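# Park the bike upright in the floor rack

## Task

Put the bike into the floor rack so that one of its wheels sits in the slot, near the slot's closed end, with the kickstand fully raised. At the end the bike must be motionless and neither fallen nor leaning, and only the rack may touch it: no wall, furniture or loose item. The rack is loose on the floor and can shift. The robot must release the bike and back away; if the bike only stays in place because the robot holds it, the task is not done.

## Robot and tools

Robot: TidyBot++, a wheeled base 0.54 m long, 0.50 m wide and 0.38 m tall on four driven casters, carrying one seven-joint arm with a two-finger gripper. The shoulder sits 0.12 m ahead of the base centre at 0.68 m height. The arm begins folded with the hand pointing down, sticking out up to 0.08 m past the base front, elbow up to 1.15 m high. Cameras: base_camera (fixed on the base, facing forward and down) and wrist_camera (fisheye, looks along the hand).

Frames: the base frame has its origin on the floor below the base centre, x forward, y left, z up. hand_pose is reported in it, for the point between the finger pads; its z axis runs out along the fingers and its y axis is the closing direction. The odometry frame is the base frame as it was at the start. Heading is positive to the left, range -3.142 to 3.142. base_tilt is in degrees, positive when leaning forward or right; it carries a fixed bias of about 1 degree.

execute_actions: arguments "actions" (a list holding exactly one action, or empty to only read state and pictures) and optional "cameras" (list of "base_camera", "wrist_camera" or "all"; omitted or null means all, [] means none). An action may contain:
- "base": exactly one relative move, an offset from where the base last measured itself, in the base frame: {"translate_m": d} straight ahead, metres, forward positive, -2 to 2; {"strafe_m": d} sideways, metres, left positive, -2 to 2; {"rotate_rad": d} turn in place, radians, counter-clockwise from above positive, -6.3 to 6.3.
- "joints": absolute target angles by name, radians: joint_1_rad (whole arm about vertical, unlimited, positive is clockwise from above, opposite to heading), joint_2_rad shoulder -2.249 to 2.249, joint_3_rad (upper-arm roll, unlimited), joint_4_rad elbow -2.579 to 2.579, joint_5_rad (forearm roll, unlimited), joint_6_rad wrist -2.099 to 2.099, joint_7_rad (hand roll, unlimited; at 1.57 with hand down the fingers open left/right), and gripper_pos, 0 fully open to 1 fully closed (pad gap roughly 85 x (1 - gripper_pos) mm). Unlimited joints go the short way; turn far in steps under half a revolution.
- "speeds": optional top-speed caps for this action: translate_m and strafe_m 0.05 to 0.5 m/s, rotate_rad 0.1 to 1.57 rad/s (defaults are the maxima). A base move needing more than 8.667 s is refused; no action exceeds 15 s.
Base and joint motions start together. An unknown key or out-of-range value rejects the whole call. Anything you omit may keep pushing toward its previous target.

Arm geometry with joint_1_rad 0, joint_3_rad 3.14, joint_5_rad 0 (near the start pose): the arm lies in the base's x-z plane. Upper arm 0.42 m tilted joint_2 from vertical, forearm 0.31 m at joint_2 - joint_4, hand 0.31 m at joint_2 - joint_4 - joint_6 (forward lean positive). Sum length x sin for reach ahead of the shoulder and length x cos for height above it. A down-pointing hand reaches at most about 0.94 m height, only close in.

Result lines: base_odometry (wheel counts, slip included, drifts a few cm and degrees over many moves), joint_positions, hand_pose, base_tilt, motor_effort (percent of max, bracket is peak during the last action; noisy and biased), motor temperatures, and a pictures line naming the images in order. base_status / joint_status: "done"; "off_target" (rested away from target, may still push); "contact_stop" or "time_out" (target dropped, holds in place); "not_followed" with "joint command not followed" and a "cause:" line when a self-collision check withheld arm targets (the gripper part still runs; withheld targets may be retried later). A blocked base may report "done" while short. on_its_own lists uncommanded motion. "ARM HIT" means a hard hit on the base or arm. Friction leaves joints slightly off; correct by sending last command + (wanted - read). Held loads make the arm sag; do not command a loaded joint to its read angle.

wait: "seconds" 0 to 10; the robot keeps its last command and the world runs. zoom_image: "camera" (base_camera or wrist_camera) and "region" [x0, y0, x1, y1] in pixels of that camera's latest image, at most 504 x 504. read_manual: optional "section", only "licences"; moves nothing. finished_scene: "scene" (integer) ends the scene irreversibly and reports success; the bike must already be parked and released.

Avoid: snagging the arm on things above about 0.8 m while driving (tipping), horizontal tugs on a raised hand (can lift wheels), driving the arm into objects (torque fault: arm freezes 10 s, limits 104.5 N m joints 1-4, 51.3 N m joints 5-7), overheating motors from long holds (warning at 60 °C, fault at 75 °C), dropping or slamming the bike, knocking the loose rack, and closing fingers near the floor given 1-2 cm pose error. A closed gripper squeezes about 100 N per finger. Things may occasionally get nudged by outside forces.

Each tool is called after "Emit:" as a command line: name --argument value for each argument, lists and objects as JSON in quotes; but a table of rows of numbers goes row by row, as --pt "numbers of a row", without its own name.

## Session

Emit:
execute_actions --actions '[{"joints":{"joint_2_rad":0,"joint_4_rad":-1.0,"joint_6_rad":-1.6}}]'

Scene clock: 2.77 s.
Motor temperatures (°C, as the motors report them): [37 38 34 38 36 49 43]
base_odometry: x=+0.000 y=+0.000 heading=+0.000 (m, m, rad; odometry frame)
base_tilt: forward=+0.0 right=+0.6 (deg)
base_status: not commanded
joint_positions: joint_1_rad=+0.022 joint_2_rad=-0.029 joint_3_rad=+3.195 joint_4_rad=-1.009 joint_5_rad=-0.007 joint_6_rad=-1.571 joint_7_rad=+1.581 gripper_pos=+0.000
joint_status: all done
motor_effort: joint_1_rad=+0(0) joint_2_rad=-15(16) joint_3_rad=+0(0) joint_4_rad=+17(18) joint_5_rad=-1(1) joint_6_rad=+5(5) joint_7_rad=+1(1) (%)
hand_pose: x=+0.5411 y=-0.0289 z=+1.0188 quat_wxyz=(+0.008, +0.956, -0.031, +0.291) (m; base frame)
pictures: base_camera, wrist_camera
camera_calibration (this result's frames):
wrist_camera: T_world_to_cam=[[-0.0607734, -0.997932, 0.0209314, -0.0237666], [-0.852117, 0.0409498, -0.521747, 1.04839], [0.519811, -0.0495443, -0.852843, 0.727899], [0, 0, 0, 1]] pos_world=[0.513538, -0.0305857, 1.16828]
Images, in order (width x height): base_camera 644x364, wrist_camera 644x476.

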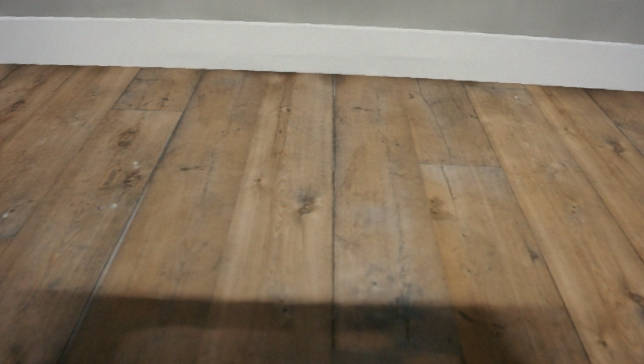

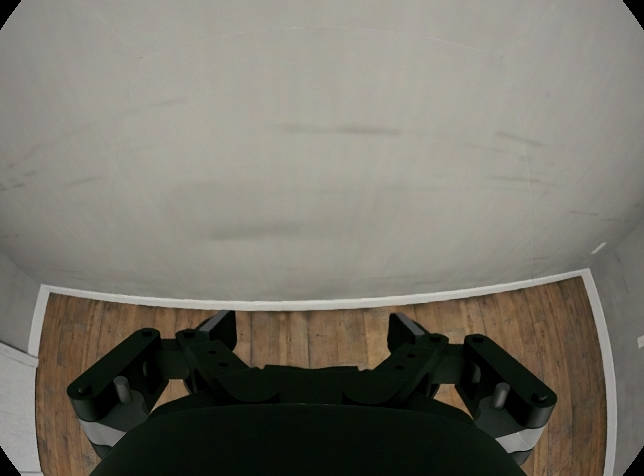

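Emit:
execute_actions --actions '[{"base":{"rotate_rad":3.1},"joints":{"joint_3_rad":3.13,"joint_1_rad":-0.01}}]'

Scene clock: 6.13 s.
Motor temperatures (°C, as the motors report them): [37 38 34 38 36 49 43]
base_odometry: x=+0.000 y=+0.000 heading=+3.100 (m, m, rad; odometry frame)
base_tilt: forward=+0.0 right=+0.6 (deg)
base_status: done
joint_positions: joint_1_rad=-0.002 joint_2_rad=-0.006 joint_3_rad=+3.140 joint_4_rad=-1.009 joint_5_rad=-0.007 joint_6_rad=-1.571 joint_7_rad=+1.581 gripper_pos=+0.000
joint_status: all done
motor_effort: joint_1_rad=+0(2) joint_2_rad=-16(20) joint_3_rad=+0(2) joint_4_rad=+16(17) joint_5_rad=-1(3) joint_6_rad=+4(5) joint_7_rad=+1(1) (%)
hand_pose: x=+0.5487 y=+0.0050 z=+1.0094 quat_wxyz=(-0.003, +0.960, +0.007, +0.280) (m; base frame)
pictures: base_camera, wrist_camera
camera_calibration (this result's frames):
wrist_camera: T_world_to_cam=[[0.0186717, -0.999581, 0.0221371, -0.0340496], [-0.863979, -0.0272737, -0.502789, 1.03629], [0.503182, -0.00973801, -0.864126, 0.737926], [0, 0, 0, 1]] pos_world=[0.524658, 0.00141405, 1.15945]
Images, in order (width x height): base_camera 644x364, wrist_camera 644x476.

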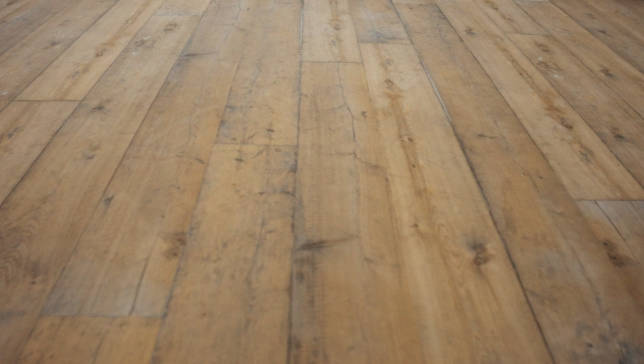

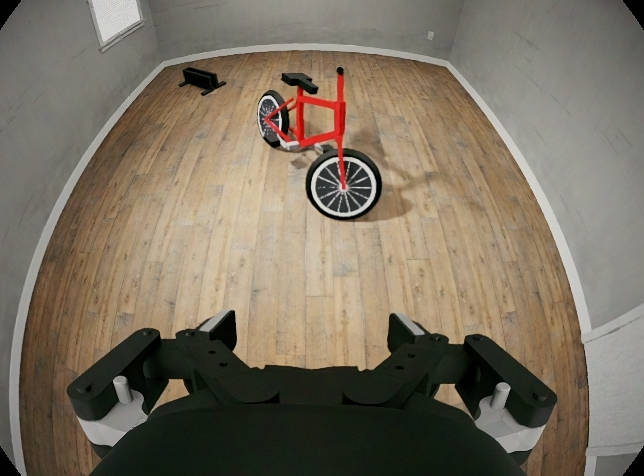

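Emit:
execute_actions --actions '[{"base":{"strafe_m":1.15}}]' --cameras '[]'

Emit:
execute_actions --actions '[{"base":{"translate_m":2.0},"joints":{"joint_2_rad":0.3,"joint_4_rad":-1.5,"joint_6_rad":-1.2}}]'

Scene clock: 9.90 s.
Motor temperatures (°C, as the motors report them): [37 38 34 38 36 49 43]
base_odometry: x=-0.046 y=-1.149 heading=+3.100 (m, m, rad; odometry frame)
base_tilt: forward=+0.0 right=+0.6 (deg)
base_status: done
joint_positions: joint_1_rad=-0.003 joint_2_rad=-0.006 joint_3_rad=+3.139 joint_4_rad=-1.009 joint_5_rad=-0.007 joint_6_rad=-1.571 joint_7_rad=+1.581 gripper_pos=+0.000
joint_status: not commanded
motor_effort: joint_1_rad=+0(2) joint_2_rad=-16(16) joint_3_rad=+0(2) joint_4_rad=+16(17) joint_5_rad=-2(3) joint_6_rad=+5(4) joint_7_rad=+1(1) (%)
hand_pose: x=+0.5486 y=+0.0059 z=+1.0093 quat_wxyz=(-0.003, +0.960, +0.008, +0.280) (m; base frame)
pictures: none
No camera images: the call's "cameras" was empty. Leave "cameras" out to get every camera's image.

Scene clock: 15.27 s.
Motor temperatures (°C, as the motors report them): [37 38 34 38 36 49 43]
base_odometry: x=-2.045 y=-1.068 heading=+3.101 (m, m, rad; odometry frame)
base_tilt: forward=+0.0 right=+0.6 (deg)
base_status: done
joint_positions: joint_1_rad=-0.003 joint_2_rad=+0.294 joint_3_rad=+3.139 joint_4_rad=-1.495 joint_5_rad=-0.007 joint_6_rad=-1.223 joint_7_rad=+1.581 gripper_pos=+0.000
joint_status: all done
motor_effort: joint_1_rad=+0(1) joint_2_rad=-28(32) joint_3_rad=+0(1) joint_4_rad=+16(20) joint_5_rad=-1(2) joint_6_rad=+1(6) joint_7_rad=+0(1) (%)
hand_pose: x=+0.5879 y=+0.0059 z=+0.7078 quat_wxyz=(-0.004, +0.998, +0.006, +0.065) (m; base frame)
pictures: base_camera, wrist_camera
camera_calibration (this result's frames):
wrist_camera: T_world_to_cam=[[0.0260143, -0.999578, 0.0128968, -0.0250209], [-0.995748, -0.0270509, -0.0880633, 0.702523], [0.0883751, -0.010551, -0.996031, 0.794813], [0, 0, 0, 1]] pos_world=[0.629945, 0.00237964, 0.853848]
Images, in order (width x height): base_camera 644x364, wrist_camera 644x476.

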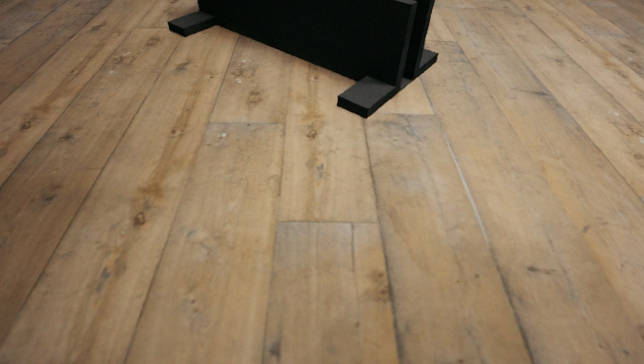

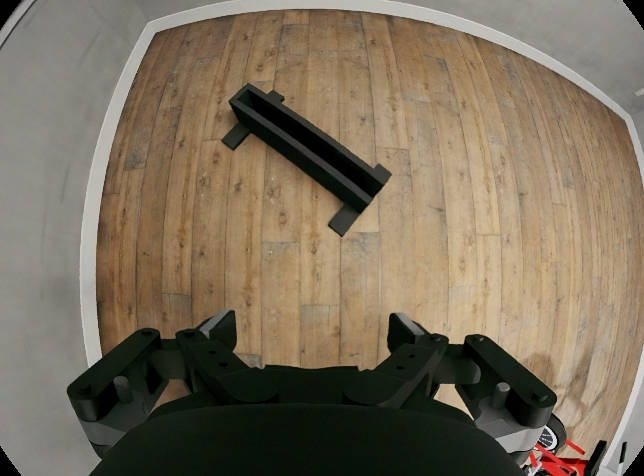

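Emit:
execute_actions --actions '[{"base":{"translate_m":0.28},"joints":{"joint_2_rad":1.04,"joint_4_rad":-1.65,"joint_6_rad":-0.45,"joint_7_rad":2.5,"gripper_pos":0.3}}]'

Scene clock: 17.37 s.
Motor temperatures (°C, as the motors report them): [37 38 34 38 36 49 43]
base_odometry: x=-2.325 y=-1.057 heading=+3.101 (m, m, rad; odometry frame)
base_tilt: forward=+0.0 right=+0.6 (deg)
base_status: done
joint_positions: joint_1_rad=-0.003 joint_2_rad=+1.022 joint_3_rad=+3.139 joint_4_rad=-1.639 joint_5_rad=-0.007 joint_6_rad=-0.477 joint_7_rad=+2.476 gripper_pos=+0.300
joint_status: all done
motor_effort: joint_1_rad=+0(1) joint_2_rad=-41(45) joint_3_rad=-1(1) joint_4_rad=+8(17) joint_5_rad=-1(1) joint_6_rad=+0(2) joint_7_rad=+1(0) (%)
hand_pose: x=+0.6244 y=+0.0052 z=+0.3113 quat_wxyz=(-0.002, +0.900, +0.436, +0.003) (m; base frame)
pictures: base_camera, wrist_camera
camera_calibration (this result's frames):
wrist_camera: T_world_to_cam=[[0.794436, -0.607111, 0.0169775, -0.504614], [-0.607299, -0.793704, 0.0349494, 0.427073], [-0.00774311, -0.0380755, -0.999245, 0.457828], [0, 0, 0, 1]] pos_world=[0.663789, 0.050045, 0.451123]
Images, in order (width x height): base_camera 644x364, wrist_camera 644x476.

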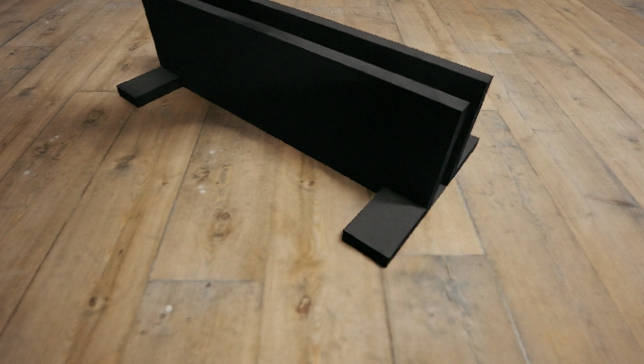

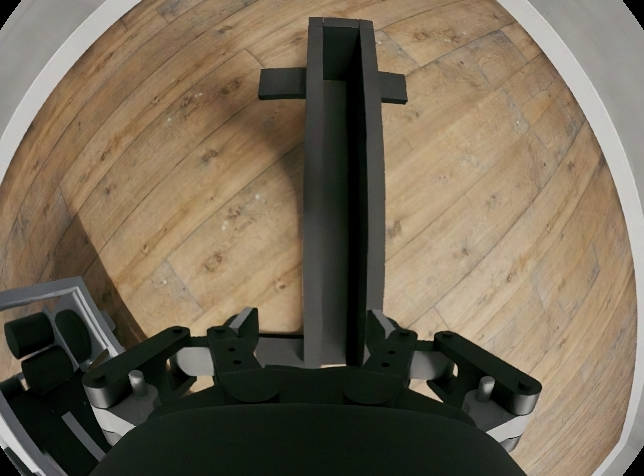

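Emit:
execute_actions --actions '[{"joints":{"joint_2_rad":1.40,"joint_4_rad":-1.47,"joint_6_rad":-0.26}}]' --cameras '[]'

Emit:
execute_actions --actions '[{"joints":{"gripper_pos":1}}]' --cameras '[]'

Emit:
execute_actions --actions '[{"joints":{"joint_2_rad":1.22,"joint_4_rad":-1.42,"joint_6_rad":-0.42}}]' --cameras '[]'

Emit:
execute_actions --actions '[{"base":{"translate_m":0.33},"joints":{"joint_7_rad":3.14}}]'

Emit:
execute_actions --actions '[{"base":{"strafe_m":-1.9}}]'

Scene clock: 19.20 s.
Motor temperatures (°C, as the motors report them): [37 38 34 38 36 49 43]
base_odometry: x=-2.325 y=-1.057 heading=+3.101 (m, m, rad; odometry frame)
base_tilt: forward=+0.0 right=+0.6 (deg)
base_status: not commanded
joint_positions: joint_1_rad=-0.003 joint_2_rad=+1.393 joint_3_rad=+3.139 joint_4_rad=-1.481 joint_5_rad=-0.007 joint_6_rad=-0.289 joint_7_rad=+2.476 gripper_pos=+0.300
joint_status: all done
motor_effort: joint_1_rad=-1(0) joint_2_rad=-43(45) joint_3_rad=-1(1) joint_4_rad=+4(8) joint_5_rad=-1(2) joint_6_rad=+0(0) joint_7_rad=+1(0) (%)
hand_pose: x=+0.6097 y=+0.0049 z=+0.1418 quat_wxyz=(-0.007, +0.900, +0.436, -0.009) (m; base frame)
pictures: none
No camera images: the call's "cameras" was empty. Leave "cameras" out to get every camera's image.

Scene clock: 20.13 s.
Motor temperatures (°C, as the motors report them): [37 38 34 38 36 49 43]
base_odometry: x=-2.325 y=-1.057 heading=+3.101 (m, m, rad; odometry frame)
base_tilt: forward=+0.0 right=+0.6 (deg)
base_status: not commanded
joint_positions: joint_1_rad=+0.000 joint_2_rad=+1.392 joint_3_rad=+3.143 joint_4_rad=-1.472 joint_5_rad=-0.007 joint_6_rad=-0.281 joint_7_rad=+2.483 gripper_pos=+0.797
joint_status: gripper_pos off_target (ended at +0.797, target +1.000)
motor_effort: joint_1_rad=-1(5) joint_2_rad=-40(43) joint_3_rad=-2(6) joint_4_rad=+4(6) joint_5_rad=-2(3) joint_6_rad=+1(2) joint_7_rad=+0(2) (%)
hand_pose: x=+0.6178 y=+0.0012 z=+0.1428 quat_wxyz=(-0.001, +0.899, +0.437, -0.002) (m; base frame)
pictures: none
No camera images: the call's "cameras" was empty. Leave "cameras" out to get every camera's image.

Scene clock: 21.40 s.
Motor temperatures (°C, as the motors report them): [37 39 34 38 36 49 43]
base_odometry: x=-2.325 y=-1.057 heading=+3.101 (m, m, rad; odometry frame)
base_tilt: forward=+0.0 right=+0.6 (deg)
base_status: not commanded
joint_positions: joint_1_rad=-0.001 joint_2_rad=+1.308 joint_3_rad=+3.142 joint_4_rad=-1.448 joint_5_rad=-0.007 joint_6_rad=-0.412 joint_7_rad=+2.483 gripper_pos=+0.797
joint_status: joint_2_rad off_target (ended at +1.308, target +1.220); the others done
motor_effort: joint_1_rad=+0(1) joint_2_rad=-58(59) joint_3_rad=-3(3) joint_4_rad=+11(11) joint_5_rad=-2(3) joint_6_rad=+2(3) joint_7_rad=+0(0) (%)
hand_pose: x=+0.6351 y=+0.0026 z=+0.1886 quat_wxyz=(-0.007, +0.899, +0.438, -0.011) (m; base frame)
pictures: none
No camera images: the call's "cameras" was empty. Leave "cameras" out to get every camera's image.

Scene clock: 23.40 s.
Motor temperatures (°C, as the motors report them): [37 39 34 38 36 49 43]
base_odometry: x=-2.654 y=-1.044 heading=+3.101 (m, m, rad; odometry frame)
base_tilt: forward=+0.0 right=+0.6 (deg)
base_status: done
joint_positions: joint_1_rad=-0.003 joint_2_rad=+1.298 joint_3_rad=+3.142 joint_4_rad=-1.433 joint_5_rad=-0.007 joint_6_rad=-0.414 joint_7_rad=+3.143 gripper_pos=+0.797
joint_status: all done
motor_effort: joint_1_rad=+0(3) joint_2_rad=-58(59) joint_3_rad=-4(5) joint_4_rad=+10(12) joint_5_rad=-3(4) joint_6_rad=+1(4) joint_7_rad=+1(1) (%)
hand_pose: x=+0.6486 y=+0.0037 z=+0.1957 quat_wxyz=(-0.002, +0.708, +0.706, +0.000) (m; base frame)
pictures: base_camera, wrist_camera
camera_calibration (this result's frames):
wrist_camera: T_world_to_cam=[[0.999816, 0.0130165, 0.0140689, -0.65777], [0.0124669, -0.999182, 0.0384726, 0.0427307], [0.0145582, -0.0382902, -0.999161, 0.327949], [0, 0, 0, 1]] pos_world=[0.652342, 0.0638148, 0.335284]
Images, in order (width x height): base_camera 644x364, wrist_camera 644x476.

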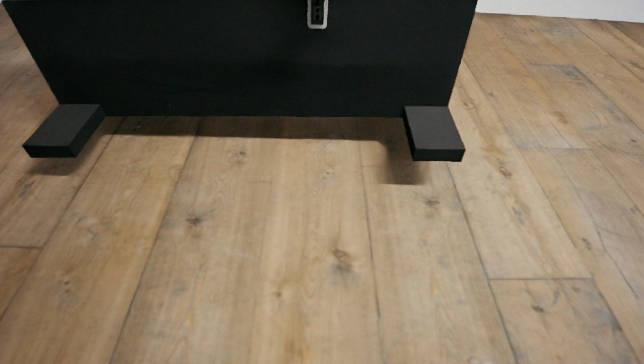

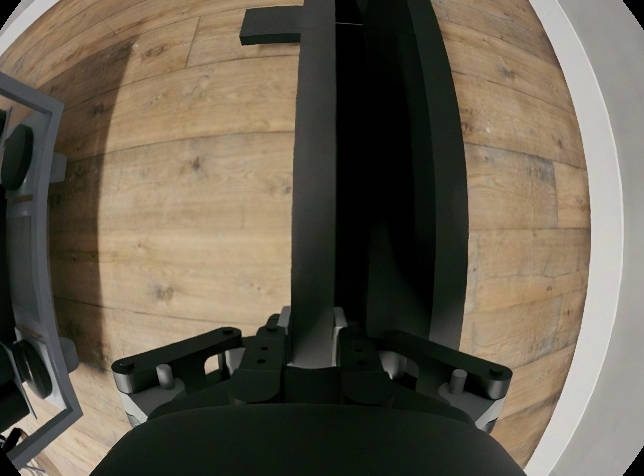

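Scene clock: 28.57 s.
Motor temperatures (°C, as the motors report them): [37 39 34 38 36 49 43]
base_odometry: x=-2.578 y=+0.855 heading=+3.101 (m, m, rad; odometry frame)
base_tilt: forward=+0.0 right=+0.6 (deg)
base_status: done
joint_positions: joint_1_rad=-0.006 joint_2_rad=+1.298 joint_3_rad=+3.142 joint_4_rad=-1.433 joint_5_rad=-0.007 joint_6_rad=-0.414 joint_7_rad=+3.143 gripper_pos=+0.797
joint_status: not commanded
motor_effort: joint_1_rad=+0(3) joint_2_rad=-58(58) joint_3_rad=-3(5) joint_4_rad=+10(11) joint_5_rad=-4(3) joint_6_rad=+1(1) joint_7_rad=+1(0) (%)
hand_pose: x=+0.6486 y=+0.0051 z=+0.1957 quat_wxyz=(-0.002, +0.707, +0.707, +0.000) (m; base frame)
pictures: base_camera, wrist_camera
camera_calibration (this result's frames):
wrist_camera: T_world_to_cam=[[0.999777, 0.0157863, 0.0140312, -0.657736], [0.0152348, -0.999139, 0.038579, 0.0423281], [0.0146281, -0.0383566, -0.999157, 0.327952], [0, 0, 0, 1]] pos_world=[0.652147, 0.065254, 0.335271]
Images, in order (width x height): base_camera 644x364, wrist_camera 644x476.

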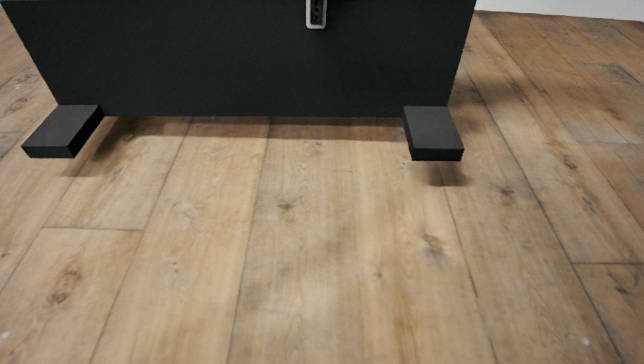

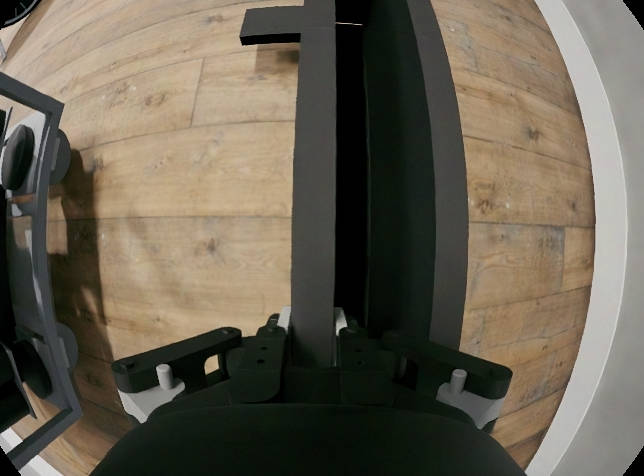

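Emit:
execute_actions --actions '[{"base":{"rotate_rad":-3.14},"speeds":{"rotate_rad":0.8}}]' --cameras '[]'

Emit:
execute_actions --actions '[{"base":{"strafe_m":0.45}}]' --cameras '[]'

Emit:
execute_actions --actions '[{"base":{"translate_m":0.65}}]'

Scene clock: 33.87 s.
Motor temperatures (°C, as the motors report them): [37 40 34 38 36 49 43]
base_odometry: x=-2.578 y=+0.855 heading=-0.038 (m, m, rad; odometry frame)
base_tilt: forward=+0.0 right=+0.6 (deg)
base_status: done
joint_positions: joint_1_rad=-0.010 joint_2_rad=+1.298 joint_3_rad=+3.146 joint_4_rad=-1.433 joint_5_rad=-0.007 joint_6_rad=-0.414 joint_7_rad=+3.143 gripper_pos=+0.797
joint_status: not commanded
motor_effort: joint_1_rad=-1(7) joint_2_rad=-58(58) joint_3_rad=-4(7) joint_4_rad=+10(11) joint_5_rad=-3(4) joint_6_rad=+1(1) joint_7_rad=+0(1) (%)
hand_pose: x=+0.6486 y=+0.0053 z=+0.1956 quat_wxyz=(-0.001, +0.706, +0.709, -0.002) (m; base frame)
pictures: none
No camera images: the call's "cameras" was empty. Leave "cameras" out to get every camera's image.

Scene clock: 36.27 s.
Motor temperatures (°C, as the motors report them): [37 40 34 38 36 49 43]
base_odometry: x=-2.560 y=+1.305 heading=-0.039 (m, m, rad; odometry frame)
base_tilt: forward=+0.0 right=+0.6 (deg)
base_status: done
joint_positions: joint_1_rad=-0.018 joint_2_rad=+1.298 joint_3_rad=+3.140 joint_4_rad=-1.433 joint_5_rad=-0.007 joint_6_rad=-0.414 joint_7_rad=+3.143 gripper_pos=+0.797
joint_status: not commanded
motor_effort: joint_1_rad=+1(4) joint_2_rad=-57(58) joint_3_rad=-2(5) joint_4_rad=+10(11) joint_5_rad=-3(3) joint_6_rad=+1(1) joint_7_rad=+1(1) (%)
hand_pose: x=+0.6485 y=+0.0131 z=+0.1957 quat_wxyz=(-0.003, +0.702, +0.712, +0.000) (m; base frame)
pictures: none
No camera images: the call's "cameras" was empty. Leave "cameras" out to get every camera's image.

Scene clock: 38.93 s.
Motor temperatures (°C, as the motors report them): [37 41 34 38 36 49 43]
base_odometry: x=-1.911 y=+1.280 heading=-0.038 (m, m, rad; odometry frame)
base_tilt: forward=+0.0 right=+0.6 (deg)
base_status: done
joint_positions: joint_1_rad=-0.018 joint_2_rad=+1.298 joint_3_rad=+3.140 joint_4_rad=-1.436 joint_5_rad=-0.007 joint_6_rad=-0.415 joint_7_rad=+3.143 gripper_pos=+0.797
joint_status: not commanded
motor_effort: joint_1_rad=+0(1) joint_2_rad=-57(61) joint_3_rad=-3(5) joint_4_rad=+10(12) joint_5_rad=-3(4) joint_6_rad=+1(3) joint_7_rad=+1(1) (%)
hand_pose: x=+0.6467 y=+0.0129 z=+0.1954 quat_wxyz=(-0.004, +0.702, +0.712, -0.001) (m; base frame)
pictures: base_camera, wrist_camera
camera_calibration (this result's frames):
wrist_camera: T_world_to_cam=[[0.999532, 0.0285129, 0.0111023, -0.655426], [0.028092, -0.998943, 0.0363809, 0.0422506], [0.0121279, -0.036052, -0.999276, 0.329602], [0, 0, 0, 1]] pos_world=[0.649935, 0.0727768, 0.335103]
Images, in order (width x height): base_camera 644x364, wrist_camera 644x476.

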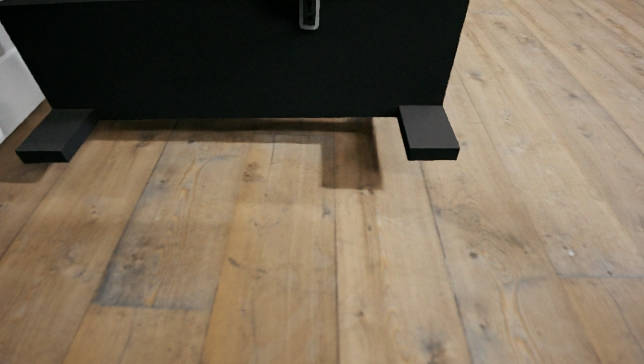

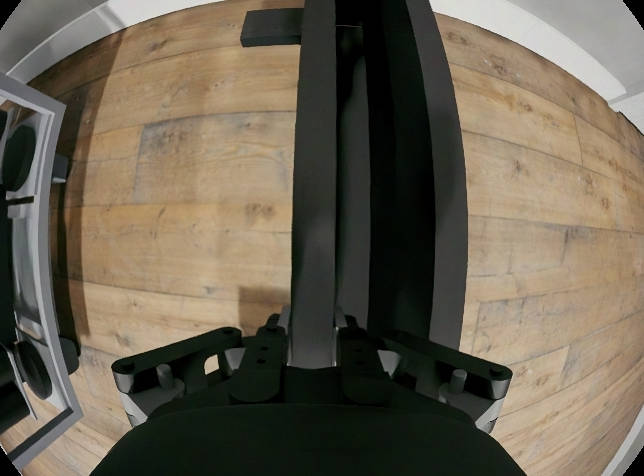

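Emit:
execute_actions --actions '[{"base":{"strafe_m":0.085}}]' --cameras '[]'

Emit:
execute_actions --actions '[{"joints":{"joint_2_rad":1.39,"joint_4_rad":-1.35,"joint_6_rad":-0.37}}]' --cameras '[]'

Emit:
execute_actions --actions '[{"joints":{"gripper_pos":0.4}}]' --cameras '[]'

Emit:
execute_actions --actions '[{"joints":{"joint_2_rad":1.1,"joint_4_rad":-1.5,"joint_6_rad":-0.55}}]' --cameras '["base_camera"]'

Emit:
execute_actions --actions '[{"base":{"strafe_m":-0.54},"joints":{"joint_2_rad":0.2,"joint_4_rad":-1.0,"joint_6_rad":-1.9,"joint_7_rad":1.57,"gripper_pos":0}}]'

Scene clock: 40.47 s.
Motor temperatures (°C, as the motors report them): [37 41 34 38 36 49 43]
base_odometry: x=-1.907 y=+1.365 heading=-0.039 (m, m, rad; odometry frame)
base_tilt: forward=+0.0 right=+0.6 (deg)
base_status: done
joint_positions: joint_1_rad=-0.015 joint_2_rad=+1.298 joint_3_rad=+3.137 joint_4_rad=-1.436 joint_5_rad=-0.007 joint_6_rad=-0.415 joint_7_rad=+3.143 gripper_pos=+0.797
joint_status: not commanded
motor_effort: joint_1_rad=-1(4) joint_2_rad=-57(58) joint_3_rad=-4(5) joint_4_rad=+10(11) joint_5_rad=-4(3) joint_6_rad=+1(1) joint_7_rad=+1(1) (%)
hand_pose: x=+0.6467 y=+0.0131 z=+0.1954 quat_wxyz=(-0.005, +0.703, +0.711, +0.000) (m; base frame)
pictures: none
No camera images: the call's "cameras" was empty. Leave "cameras" out to get every camera's image.

Scene clock: 41.80 s.
Motor temperatures (°C, as the motors report them): [37 41 34 38 36 49 43]
base_odometry: x=-1.907 y=+1.365 heading=-0.039 (m, m, rad; odometry frame)
base_tilt: forward=+0.0 right=+0.6 (deg)
base_status: not commanded
joint_positions: joint_1_rad=-0.012 joint_2_rad=+1.409 joint_3_rad=+3.134 joint_4_rad=-1.365 joint_5_rad=-0.007 joint_6_rad=-0.396 joint_7_rad=+3.143 gripper_pos=+0.797
joint_status: all done
motor_effort: joint_1_rad=-1(3) joint_2_rad=-49(57) joint_3_rad=-2(5) joint_4_rad=+7(11) joint_5_rad=-3(0) joint_6_rad=+0(2) joint_7_rad=+0(1) (%)
hand_pose: x=+0.6380 y=+0.0131 z=+0.1450 quat_wxyz=(-0.014, +0.704, +0.710, -0.007) (m; base frame)
pictures: none
No camera images: the call's "cameras" was empty. Leave "cameras" out to get every camera's image.

Scene clock: 42.67 s.
Motor temperatures (°C, as the motors report them): [37 41 34 38 36 49 43]
base_odometry: x=-1.907 y=+1.365 heading=-0.039 (m, m, rad; odometry frame)
base_tilt: forward=+0.0 right=+0.6 (deg)
base_status: not commanded
joint_positions: joint_1_rad=-0.012 joint_2_rad=+1.406 joint_3_rad=+3.134 joint_4_rad=-1.358 joint_5_rad=-0.007 joint_6_rad=-0.395 joint_7_rad=+3.143 gripper_pos=+0.400
joint_status: all done
motor_effort: joint_1_rad=+0(1) joint_2_rad=-45(49) joint_3_rad=-1(2) joint_4_rad=+6(8) joint_5_rad=-2(2) joint_6_rad=+0(1) joint_7_rad=+0(0) (%)
hand_pose: x=+0.6445 y=+0.0131 z=+0.1476 quat_wxyz=(-0.010, +0.704, +0.710, -0.003) (m; base frame)
pictures: none
No camera images: the call's "cameras" was empty. Leave "cameras" out to get every camera's image.

Scene clock: 44.23 s.
Motor temperatures (°C, as the motors report them): [37 41 34 38 36 49 43]
base_odometry: x=-1.907 y=+1.365 heading=-0.039 (m, m, rad; odometry frame)
base_tilt: forward=+0.0 right=+0.6 (deg)
base_status: not commanded
joint_positions: joint_1_rad=-0.012 joint_2_rad=+1.104 joint_3_rad=+3.134 joint_4_rad=-1.489 joint_5_rad=-0.007 joint_6_rad=-0.521 joint_7_rad=+3.143 gripper_pos=+0.400
joint_status: all done
motor_effort: joint_1_rad=+0(0) joint_2_rad=-44(49) joint_3_rad=-1(1) joint_4_rad=+9(10) joint_5_rad=-2(2) joint_6_rad=+0(1) joint_7_rad=+1(0) (%)
hand_pose: x=+0.6668 y=+0.0135 z=+0.2918 quat_wxyz=(+0.006, +0.703, +0.711, +0.013) (m; base frame)
pictures: base_camera
Images, in order (width x height): base_camera 644x364.

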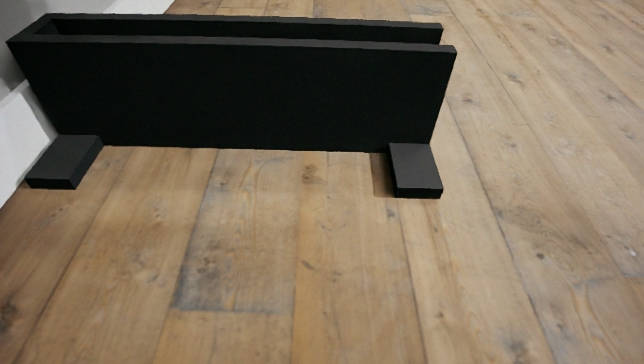

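Scene clock: 46.90 s.
Motor temperatures (°C, as the motors report them): [37 41 34 38 36 49 43]
base_odometry: x=-1.928 y=+0.825 heading=-0.038 (m, m, rad; odometry frame)
base_tilt: forward=+0.0 right=+0.6 (deg)
base_status: done
joint_positions: joint_1_rad=-0.005 joint_2_rad=+0.204 joint_3_rad=+3.134 joint_4_rad=-1.007 joint_5_rad=-0.007 joint_6_rad=-1.877 joint_7_rad=+1.592 gripper_pos=+0.000
joint_status: all done
motor_effort: joint_1_rad=+0(5) joint_2_rad=-23(49) joint_3_rad=+0(3) joint_4_rad=+15(16) joint_5_rad=-2(2) joint_6_rad=+0(1) joint_7_rad=+1(0) (%)
hand_pose: x=+0.5150 y=+0.0081 z=+0.8938 quat_wxyz=(-0.004, +0.999, +0.018, +0.027) (m; base frame)
pictures: base_camera, wrist_camera
camera_calibration (this result's frames):
wrist_camera: T_world_to_cam=[[0.0506927, -0.998652, 0.0111901, -0.0344489], [-0.998623, -0.0508361, -0.0129196, 0.580923], [0.013471, -0.0105197, -0.999854, 1.02857], [0, 0, 0, 1]] pos_world=[0.568014, 0.00594977, 1.03631]
Images, in order (width x height): base_camera 644x364, wrist_camera 644x476.

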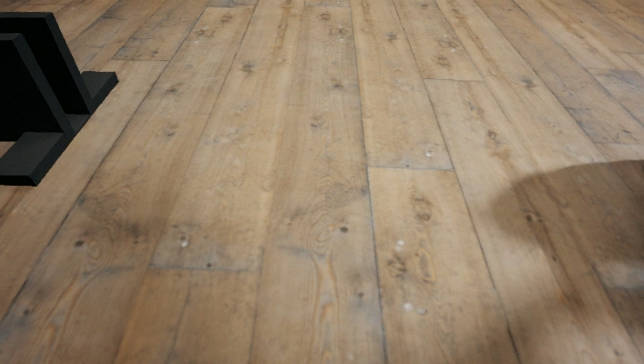

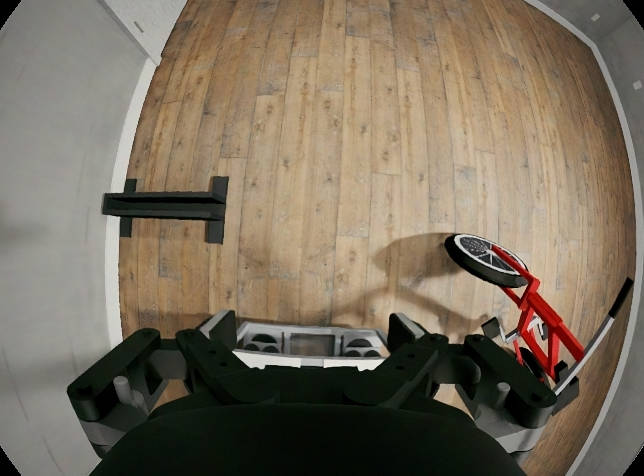

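Emit:
execute_actions --actions '[{"base":{"translate_m":1.1}}]' --cameras '[]'

Emit:
execute_actions --actions '[{"base":{"rotate_rad":-3.14}}]' --cameras '[]'

Emit:
execute_actions --actions '[{"base":{"strafe_m":0.68},"joints":{"joint_2_rad":0.42,"joint_4_rad":-0.85,"joint_6_rad":-1.87,"joint_7_rad":1.3}}]'

Scene clock: 50.60 s.
Motor temperatures (°C, as the motors report them): [37 41 34 38 36 49 43]
base_odometry: x=-0.829 y=+0.783 heading=-0.038 (m, m, rad; odometry frame)
base_tilt: forward=+0.0 right=+0.6 (deg)
base_status: done
joint_positions: joint_1_rad=-0.005 joint_2_rad=+0.203 joint_3_rad=+3.134 joint_4_rad=-1.006 joint_5_rad=-0.007 joint_6_rad=-1.877 joint_7_rad=+1.592 gripper_pos=+0.000
joint_status: not commanded
motor_effort: joint_1_rad=+0(0) joint_2_rad=-24(27) joint_3_rad=+0(0) joint_4_rad=+16(17) joint_5_rad=-1(1) joint_6_rad=+1(1) joint_7_rad=+1(1) (%)
hand_pose: x=+0.5150 y=+0.0081 z=+0.8942 quat_wxyz=(-0.004, +0.999, +0.018, +0.027) (m; base frame)
pictures: none
No camera images: the call's "cameras" was empty. Leave "cameras" out to get every camera's image.

Scene clock: 53.97 s.
Motor temperatures (°C, as the motors report them): [37 41 34 38 36 49 43]
base_odometry: x=-0.828 y=+0.783 heading=+3.105 (m, m, rad; odometry frame)
base_tilt: forward=+0.0 right=+0.6 (deg)
base_status: done
joint_positions: joint_1_rad=-0.007 joint_2_rad=+0.203 joint_3_rad=+3.134 joint_4_rad=-1.006 joint_5_rad=-0.007 joint_6_rad=-1.877 joint_7_rad=+1.592 gripper_pos=+0.000
joint_status: not commanded
motor_effort: joint_1_rad=-1(2) joint_2_rad=-23(28) joint_3_rad=+0(2) joint_4_rad=+15(16) joint_5_rad=-2(3) joint_6_rad=+0(1) joint_7_rad=+1(1) (%)
hand_pose: x=+0.5149 y=+0.0090 z=+0.8942 quat_wxyz=(-0.004, +0.999, +0.019, +0.027) (m; base frame)
pictures: none
No camera images: the call's "cameras" was empty. Leave "cameras" out to get every camera's image.

Scene clock: 56.70 s.
Motor temperatures (°C, as the motors report them): [37 41 34 38 36 49 43]
base_odometry: x=-0.854 y=+0.104 heading=+3.105 (m, m, rad; odometry frame)
base_tilt: forward=+0.0 right=+0.6 (deg)
base_status: done
joint_positions: joint_1_rad=-0.010 joint_2_rad=+0.416 joint_3_rad=+3.134 joint_4_rad=-0.861 joint_5_rad=-0.007 joint_6_rad=-1.877 joint_7_rad=+1.324 gripper_pos=+0.000
joint_status: all done
motor_effort: joint_1_rad=+0(2) joint_2_rad=-31(36) joint_3_rad=+0(2) joint_4_rad=+16(16) joint_5_rad=-1(2) joint_6_rad=+0(1) joint_7_rad=+1(1) (%)
hand_pose: x=+0.5857 y=+0.0110 z=+0.8466 quat_wxyz=(-0.004, +0.993, -0.114, -0.007) (m; base frame)
pictures: base_camera, wrist_camera
camera_calibration (this result's frames):
wrist_camera: T_world_to_cam=[[-0.210848, -0.977461, 0.0106268, 0.118793], [-0.975876, 0.211111, 0.0556559, 0.576803], [-0.0566449, 0.00136453, -0.998393, 1.02012], [0, 0, 0, 1]] pos_world=[0.64572, -0.00704646, 0.985113]
Images, in order (width x height): base_camera 644x364, wrist_camera 644x476.

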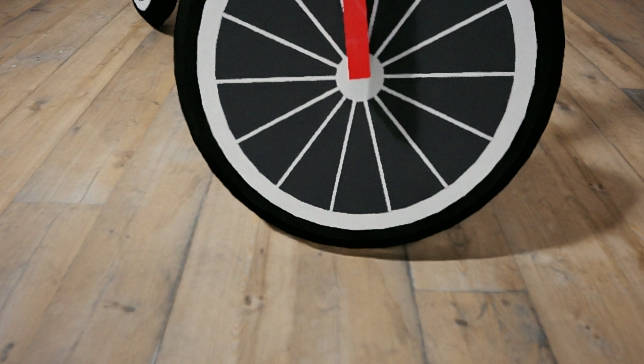

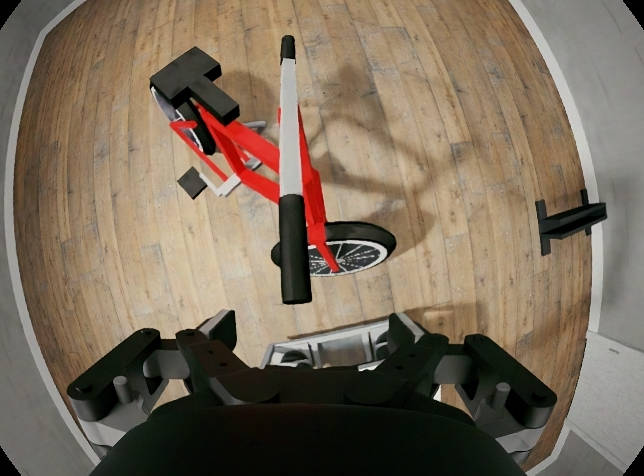

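Emit:
execute_actions --actions '[{"base":{"translate_m":0.1},"joints":{"joint_7_rad":1.4}}]' --cameras '[]'

Emit:
execute_actions --actions '[{"joints":{"joint_2_rad":0.49,"joint_4_rad":-1.17,"joint_6_rad":-1.47}}]' --cameras '["wrist_camera"]'

Scene clock: 58.13 s.
Motor temperatures (°C, as the motors report them): [37 41 34 38 36 49 43]
base_odometry: x=-0.954 y=+0.107 heading=+3.105 (m, m, rad; odometry frame)
base_tilt: forward=+0.0 right=+0.6 (deg)
base_status: done
joint_positions: joint_1_rad=-0.010 joint_2_rad=+0.420 joint_3_rad=+3.134 joint_4_rad=-0.860 joint_5_rad=-0.007 joint_6_rad=-1.877 joint_7_rad=+1.381 gripper_pos=+0.000
joint_status: all done
motor_effort: joint_1_rad=+0(1) joint_2_rad=-32(36) joint_3_rad=+0(1) joint_4_rad=+15(17) joint_5_rad=-1(2) joint_6_rad=+0(1) joint_7_rad=+1(1) (%)
hand_pose: x=+0.5867 y=+0.0110 z=+0.8452 quat_wxyz=(-0.004, +0.996, -0.085, -0.008) (m; base frame)
pictures: none
No camera images: the call's "cameras" was empty. Leave "cameras" out to get every camera's image.

Scene clock: 59.53 s.
Motor temperatures (°C, as the motors report them): [37 41 34 38 36 49 43]
base_odometry: x=-0.954 y=+0.107 heading=+3.105 (m, m, rad; odometry frame)
base_tilt: forward=+0.0 right=+0.6 (deg)
base_status: not commanded
joint_positions: joint_1_rad=-0.010 joint_2_rad=+0.477 joint_3_rad=+3.134 joint_4_rad=-1.165 joint_5_rad=-0.007 joint_6_rad=-1.496 joint_7_rad=+1.381 gripper_pos=+0.000
joint_status: all done
motor_effort: joint_1_rad=+0(0) joint_2_rad=-34(38) joint_3_rad=+0(1) joint_4_rad=+16(17) joint_5_rad=-2(1) joint_6_rad=+0(0) joint_7_rad=+1(1) (%)
hand_pose: x=+0.6266 y=+0.0121 z=+0.7220 quat_wxyz=(-0.006, +0.996, -0.087, +0.001) (m; base frame)
pictures: wrist_camera
camera_calibration (this result's frames):
wrist_camera: T_world_to_cam=[[-0.157979, -0.987422, 0.00634506, 0.0998664], [-0.986621, 0.158106, 0.0397687, 0.642252], [-0.0402717, 0.0000224373, -0.999189, 0.88836], [0, 0, 0, 1]] pos_world=[0.685211, -0.00295353, 0.861464]
Images, in order (width x height): wrist_camera 644x476.

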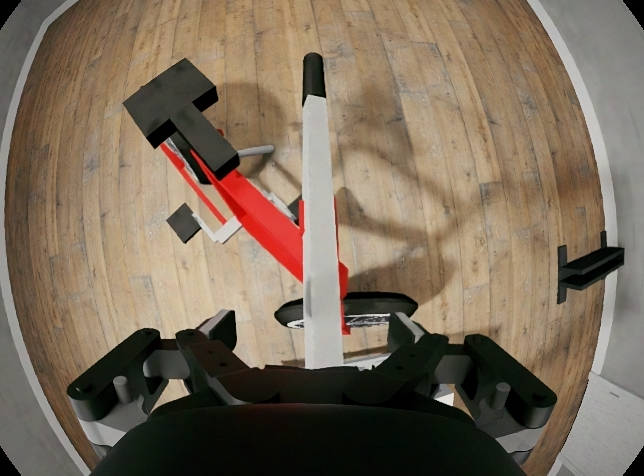

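Emit:
execute_actions --actions '[{"joints":{"joint_2_rad":0.5,"joint_4_rad":-1.26,"joint_6_rad":-1.37,"joint_7_rad":1.43}}]' --cameras '[]'

Emit:
execute_actions --actions '[{"joints":{"gripper_pos":1}}]' --cameras '[]'

Emit:
execute_actions --actions '[{"base":{"translate_m":-0.22},"speeds":{"translate_m":0.08},"joints":{"joint_4_rad":-1.22}}]'

Emit:
execute_actions --actions '[{"base":{"strafe_m":-0.35},"speeds":{"strafe_m":0.12}}]'

Scene clock: 60.57 s.
Motor temperatures (°C, as the motors report them): [37 41 34 38 36 49 43]
base_odometry: x=-0.954 y=+0.107 heading=+3.105 (m, m, rad; odometry frame)
base_tilt: forward=+0.0 right=+0.6 (deg)
base_status: not commanded
joint_positions: joint_1_rad=-0.010 joint_2_rad=+0.483 joint_3_rad=+3.134 joint_4_rad=-1.254 joint_5_rad=-0.007 joint_6_rad=-1.397 joint_7_rad=+1.404 gripper_pos=+0.000
joint_status: all done
motor_effort: joint_1_rad=+0(0) joint_2_rad=-35(37) joint_3_rad=-1(1) joint_4_rad=+16(17) joint_5_rad=-2(2) joint_6_rad=+0(0) joint_7_rad=+1(1) (%)
hand_pose: x=+0.6265 y=+0.0121 z=+0.6911 quat_wxyz=(-0.006, +0.997, -0.075, +0.003) (m; base frame)
pictures: none
No camera images: the call's "cameras" was empty. Leave "cameras" out to get every camera's image.

Scene clock: 61.67 s.
Motor temperatures (°C, as the motors report them): [37 41 34 38 36 49 43]
base_odometry: x=-0.954 y=+0.107 heading=+3.105 (m, m, rad; odometry frame)
base_tilt: forward=+0.0 right=+0.6 (deg)
base_status: not commanded
joint_positions: joint_1_rad=-0.008 joint_2_rad=+0.483 joint_3_rad=+3.134 joint_4_rad=-1.254 joint_5_rad=-0.007 joint_6_rad=-1.396 joint_7_rad=+1.404 gripper_pos=+0.786
joint_status: gripper_pos off_target (ended at +0.786, target +1.000)
motor_effort: joint_1_rad=-1(4) joint_2_rad=-30(35) joint_3_rad=+0(3) joint_4_rad=+16(18) joint_5_rad=+2(6) joint_6_rad=+2(4) joint_7_rad=+2(2) (%)
hand_pose: x=+0.6270 y=+0.0108 z=+0.6913 quat_wxyz=(-0.006, +0.997, -0.077, +0.004) (m; base frame)
pictures: none
No camera images: the call's "cameras" was empty. Leave "cameras" out to get every camera's image.

Scene clock: 64.93 s.
Motor temperatures (°C, as the motors report them): [37 41 34 38 36 49 43]
base_odometry: x=-0.734 y=+0.099 heading=+3.105 (m, m, rad; odometry frame)
base_tilt: forward=+0.0 right=+0.6 (deg)
base_status: done
joint_positions: joint_1_rad=-0.007 joint_2_rad=+0.501 joint_3_rad=+3.134 joint_4_rad=-1.213 joint_5_rad=-0.007 joint_6_rad=-1.345 joint_7_rad=+1.416 gripper_pos=+0.815
joint_status: all done
motor_effort: joint_1_rad=+2(3) joint_2_rad=-35(42) joint_3_rad=+1(3) joint_4_rad=+15(18) joint_5_rad=+1(2) joint_6_rad=-2(7) joint_7_rad=-1(1) (%)
hand_pose: x=+0.6578 y=+0.0108 z=+0.6962 quat_wxyz=(-0.009, +0.997, -0.071, +0.041) (m; base frame)
pictures: base_camera, wrist_camera
camera_calibration (this result's frames):
wrist_camera: T_world_to_cam=[[-0.127975, -0.991766, -0.00474952, 0.0916996], [-0.990974, 0.128063, -0.0396259, 0.73273], [0.0399078, -0.00036447, -0.999203, 0.81113], [0, 0, 0, 1]] pos_world=[0.705481, -0.00259518, 0.839955]
Images, in order (width x height): base_camera 644x364, wrist_camera 644x476.

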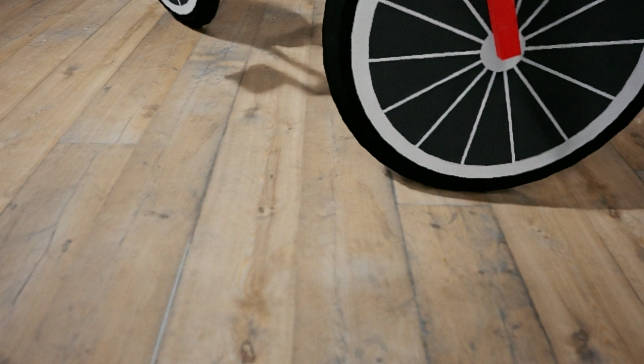

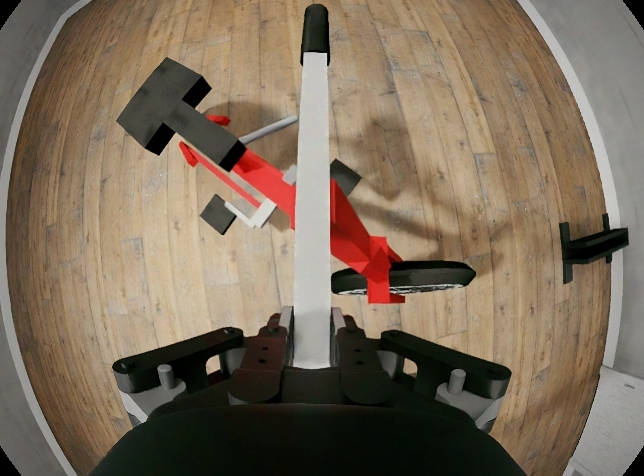

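Scene clock: 68.70 s.
Motor temperatures (°C, as the motors report them): [37 41 34 38 36 49 43]
base_odometry: x=-0.721 y=+0.449 heading=+3.105 (m, m, rad; odometry frame)
base_tilt: forward=+0.0 right=+0.6 (deg)
base_status: done
joint_positions: joint_1_rad=-0.001 joint_2_rad=+0.498 joint_3_rad=+3.129 joint_4_rad=-1.214 joint_5_rad=-0.007 joint_6_rad=-1.345 joint_7_rad=+1.416 gripper_pos=+0.815
joint_status: not commanded
motor_effort: joint_1_rad=-1(5) joint_2_rad=-39(41) joint_3_rad=+0(4) joint_4_rad=+16(18) joint_5_rad=+2(4) joint_6_rad=-1(3) joint_7_rad=+1(1) (%)
hand_pose: x=+0.6571 y=+0.0098 z=+0.6968 quat_wxyz=(-0.010, +0.996, -0.072, +0.041) (m; base frame)
pictures: base_camera, wrist_camera
camera_calibration (this result's frames):
wrist_camera: T_world_to_cam=[[-0.129646, -0.991536, -0.00695119, 0.0933375], [-0.990745, 0.12982, -0.0396485, 0.731999], [0.0402153, 0.00174661, -0.99919, 0.811522], [0, 0, 0, 1]] pos_world=[0.704689, -0.00389802, 0.840536]
Images, in order (width x height): base_camera 644x364, wrist_camera 644x476.

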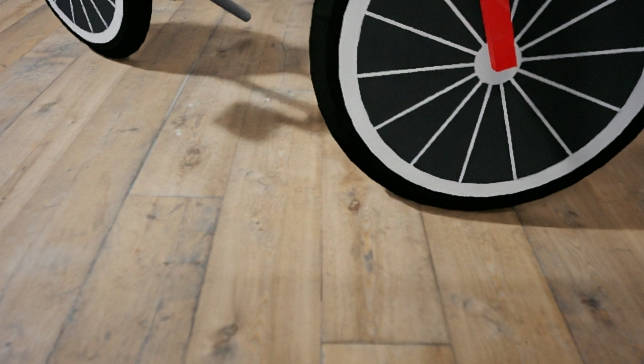

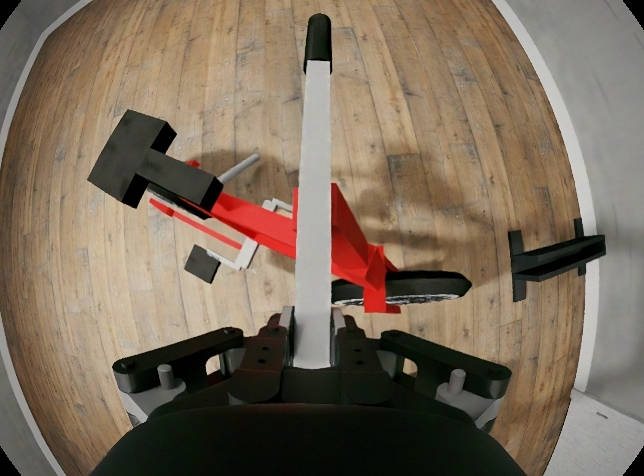

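Emit:
execute_actions --actions '[{"base":{"translate_m":-0.18},"speeds":{"translate_m":0.08},"joints":{"joint_7_rad":1.6}}]' --cameras '[]'

Emit:
execute_actions --actions '[{"base":{"strafe_m":-0.25},"speeds":{"strafe_m":0.12}}]'

Emit:
zoom_image --camera "wrist_camera" --region '[330, 170, 600, 320]'

Scene clock: 71.63 s.
Motor temperatures (°C, as the motors report them): [37 41 34 38 36 49 43]
base_odometry: x=-0.541 y=+0.442 heading=+3.105 (m, m, rad; odometry frame)
base_tilt: forward=+0.0 right=+0.6 (deg)
base_status: done
joint_positions: joint_1_rad=-0.007 joint_2_rad=+0.525 joint_3_rad=+3.128 joint_4_rad=-1.238 joint_5_rad=-0.010 joint_6_rad=-1.347 joint_7_rad=+1.594 gripper_pos=+0.815
joint_status: all done
motor_effort: joint_1_rad=+2(5) joint_2_rad=-41(47) joint_3_rad=+0(3) joint_4_rad=+19(23) joint_5_rad=-6(6) joint_6_rad=+0(6) joint_7_rad=-1(2) (%)
hand_pose: x=+0.6482 y=+0.0141 z=+0.6749 quat_wxyz=(-0.008, +1.000, +0.019, +0.016) (m; base frame)
pictures: none
No camera images: the call's "cameras" was empty. Leave "cameras" out to get every camera's image.

Scene clock: 74.50 s.
Motor temperatures (°C, as the motors report them): [37 41 34 38 36 49 43]
base_odometry: x=-0.531 y=+0.692 heading=+3.105 (m, m, rad; odometry frame)
base_tilt: forward=+0.0 right=+0.6 (deg)
base_status: done
joint_positions: joint_1_rad=-0.013 joint_2_rad=+0.523 joint_3_rad=+3.129 joint_4_rad=-1.233 joint_5_rad=-0.010 joint_6_rad=-1.348 joint_7_rad=+1.594 gripper_pos=+0.815
joint_status: not commanded
motor_effort: joint_1_rad=+2(6) joint_2_rad=-38(41) joint_3_rad=+0(3) joint_4_rad=+18(19) joint_5_rad=-4(7) joint_6_rad=+0(1) joint_7_rad=-1(2) (%)
hand_pose: x=+0.6495 y=+0.0169 z=+0.6774 quat_wxyz=(-0.008, +1.000, +0.022, +0.019) (m; base frame)
pictures: base_camera, wrist_camera
camera_calibration (this result's frames):
wrist_camera: T_world_to_cam=[[0.0589251, -0.998258, 0.00289795, -0.0297713], [-0.998259, -0.0589166, 0.00295785, 0.701951], [-0.00278196, -0.0030672, -0.999991, 0.820999], [0, 0, 0, 1]] pos_world=[0.704766, 0.0141552, 0.819002]
Images, in order (width x height): base_camera 644x364, wrist_camera 644x476.

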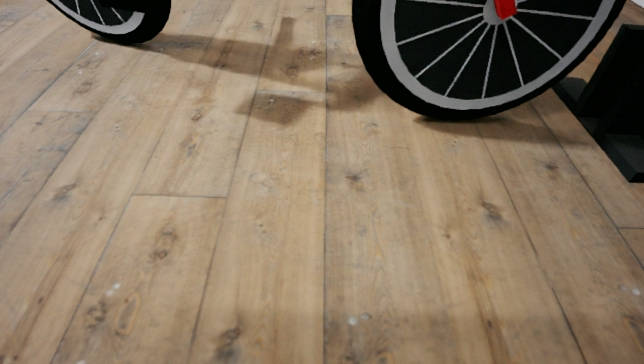

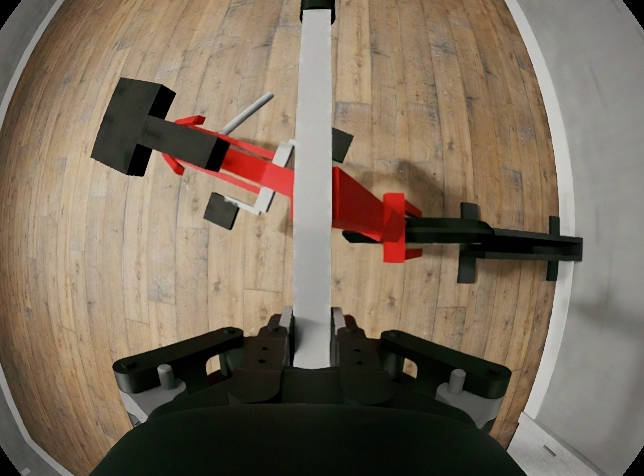

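Region (330, 170, 600, 320) of wrist_camera's 644x476 image, scaled by 1.867.

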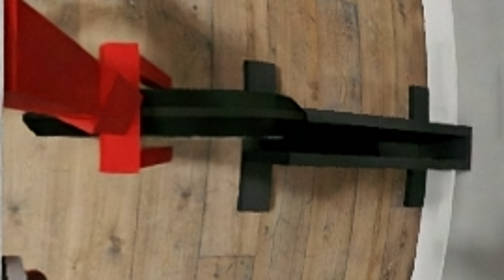

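Too far by ~3 cm. Back off, steer in.

Emit:
execute_actions --actions '[{"base":{"strafe_m":0.08},"speeds":{"strafe_m":0.12}}]' --cameras '[]'

Emit:
execute_actions --actions '[{"joints":{"joint_7_rad":1.42}}]' --cameras '[]'

Emit:
execute_actions --actions '[{"base":{"strafe_m":-0.2},"speeds":{"strafe_m":0.08}}]'

Scene clock: 76.20 s.
Motor temperatures (°C, as the motors report them): [37 41 34 38 36 49 43]
base_odometry: x=-0.534 y=+0.612 heading=+3.105 (m, m, rad; odometry frame)
base_tilt: forward=+0.0 right=+0.6 (deg)
base_status: done
joint_positions: joint_1_rad=-0.022 joint_2_rad=+0.523 joint_3_rad=+3.127 joint_4_rad=-1.236 joint_5_rad=-0.007 joint_6_rad=-1.351 joint_7_rad=+1.594 gripper_pos=+0.815
joint_status: not commanded
motor_effort: joint_1_rad=+1(5) joint_2_rad=-43(44) joint_3_rad=-1(5) joint_4_rad=+21(22) joint_5_rad=-5(8) joint_6_rad=+1(2) joint_7_rad=-1(2) (%)
hand_pose: x=+0.6471 y=+0.0222 z=+0.6763 quat_wxyz=(-0.007, +0.999, +0.028, +0.016) (m; base frame)
pictures: none
No camera images: the call's "cameras" was empty. Leave "cameras" out to get every camera's image.

Scene clock: 77.00 s.
Motor temperatures (°C, as the motors report them): [37 41 34 38 36 49 43]
base_odometry: x=-0.534 y=+0.612 heading=+3.105 (m, m, rad; odometry frame)
base_tilt: forward=+0.0 right=+0.6 (deg)
base_status: not commanded
joint_positions: joint_1_rad=-0.021 joint_2_rad=+0.528 joint_3_rad=+3.126 joint_4_rad=-1.238 joint_5_rad=-0.007 joint_6_rad=-1.351 joint_7_rad=+1.447 gripper_pos=+0.815
joint_status: all done
motor_effort: joint_1_rad=+1(5) joint_2_rad=-43(48) joint_3_rad=+0(3) joint_4_rad=+20(22) joint_5_rad=-6(7) joint_6_rad=+0(4) joint_7_rad=-1(3) (%)
hand_pose: x=+0.6466 y=+0.0216 z=+0.6732 quat_wxyz=(-0.008, +0.999, -0.046, +0.012) (m; base frame)
pictures: none
No camera images: the call's "cameras" was empty. Leave "cameras" out to get every camera's image.

Scene clock: 80.10 s.
Motor temperatures (°C, as the motors report them): [37 41 34 39 36 49 43]
base_odometry: x=-0.527 y=+0.812 heading=+3.105 (m, m, rad; odometry frame)
base_tilt: forward=+0.0 right=+0.6 (deg)
base_status: done
joint_positions: joint_1_rad=-0.028 joint_2_rad=+0.520 joint_3_rad=+3.115 joint_4_rad=-1.234 joint_5_rad=-0.008 joint_6_rad=-1.359 joint_7_rad=+1.447 gripper_pos=+0.815
joint_status: not commanded
motor_effort: joint_1_rad=+2(9) joint_2_rad=-41(43) joint_3_rad=+1(5) joint_4_rad=+20(21) joint_5_rad=-2(5) joint_6_rad=+2(4) joint_7_rad=-2(3) (%)
hand_pose: x=+0.6448 y=+0.0310 z=+0.6788 quat_wxyz=(-0.012, +0.999, -0.037, +0.013) (m; base frame)
pictures: base_camera, wrist_camera
camera_calibration (this result's frames):
wrist_camera: T_world_to_cam=[[-0.0590825, -0.998231, -0.00661172, 0.067049], [-0.998145, 0.0589772, 0.0151274, 0.686099], [-0.0147107, 0.00749322, -0.999864, 0.829726], [0, 0, 0, 1]] pos_world=[0.700993, 0.0202489, 0.819678]
Images, in order (width x height): base_camera 644x364, wrist_camera 644x476.

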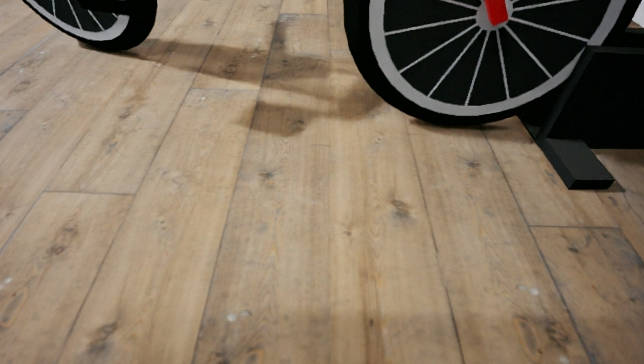

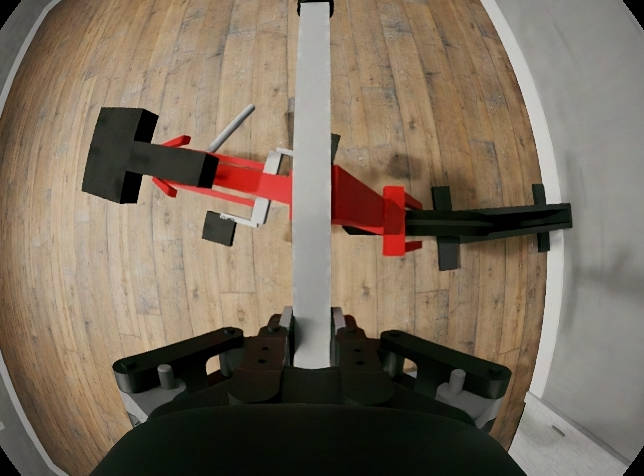

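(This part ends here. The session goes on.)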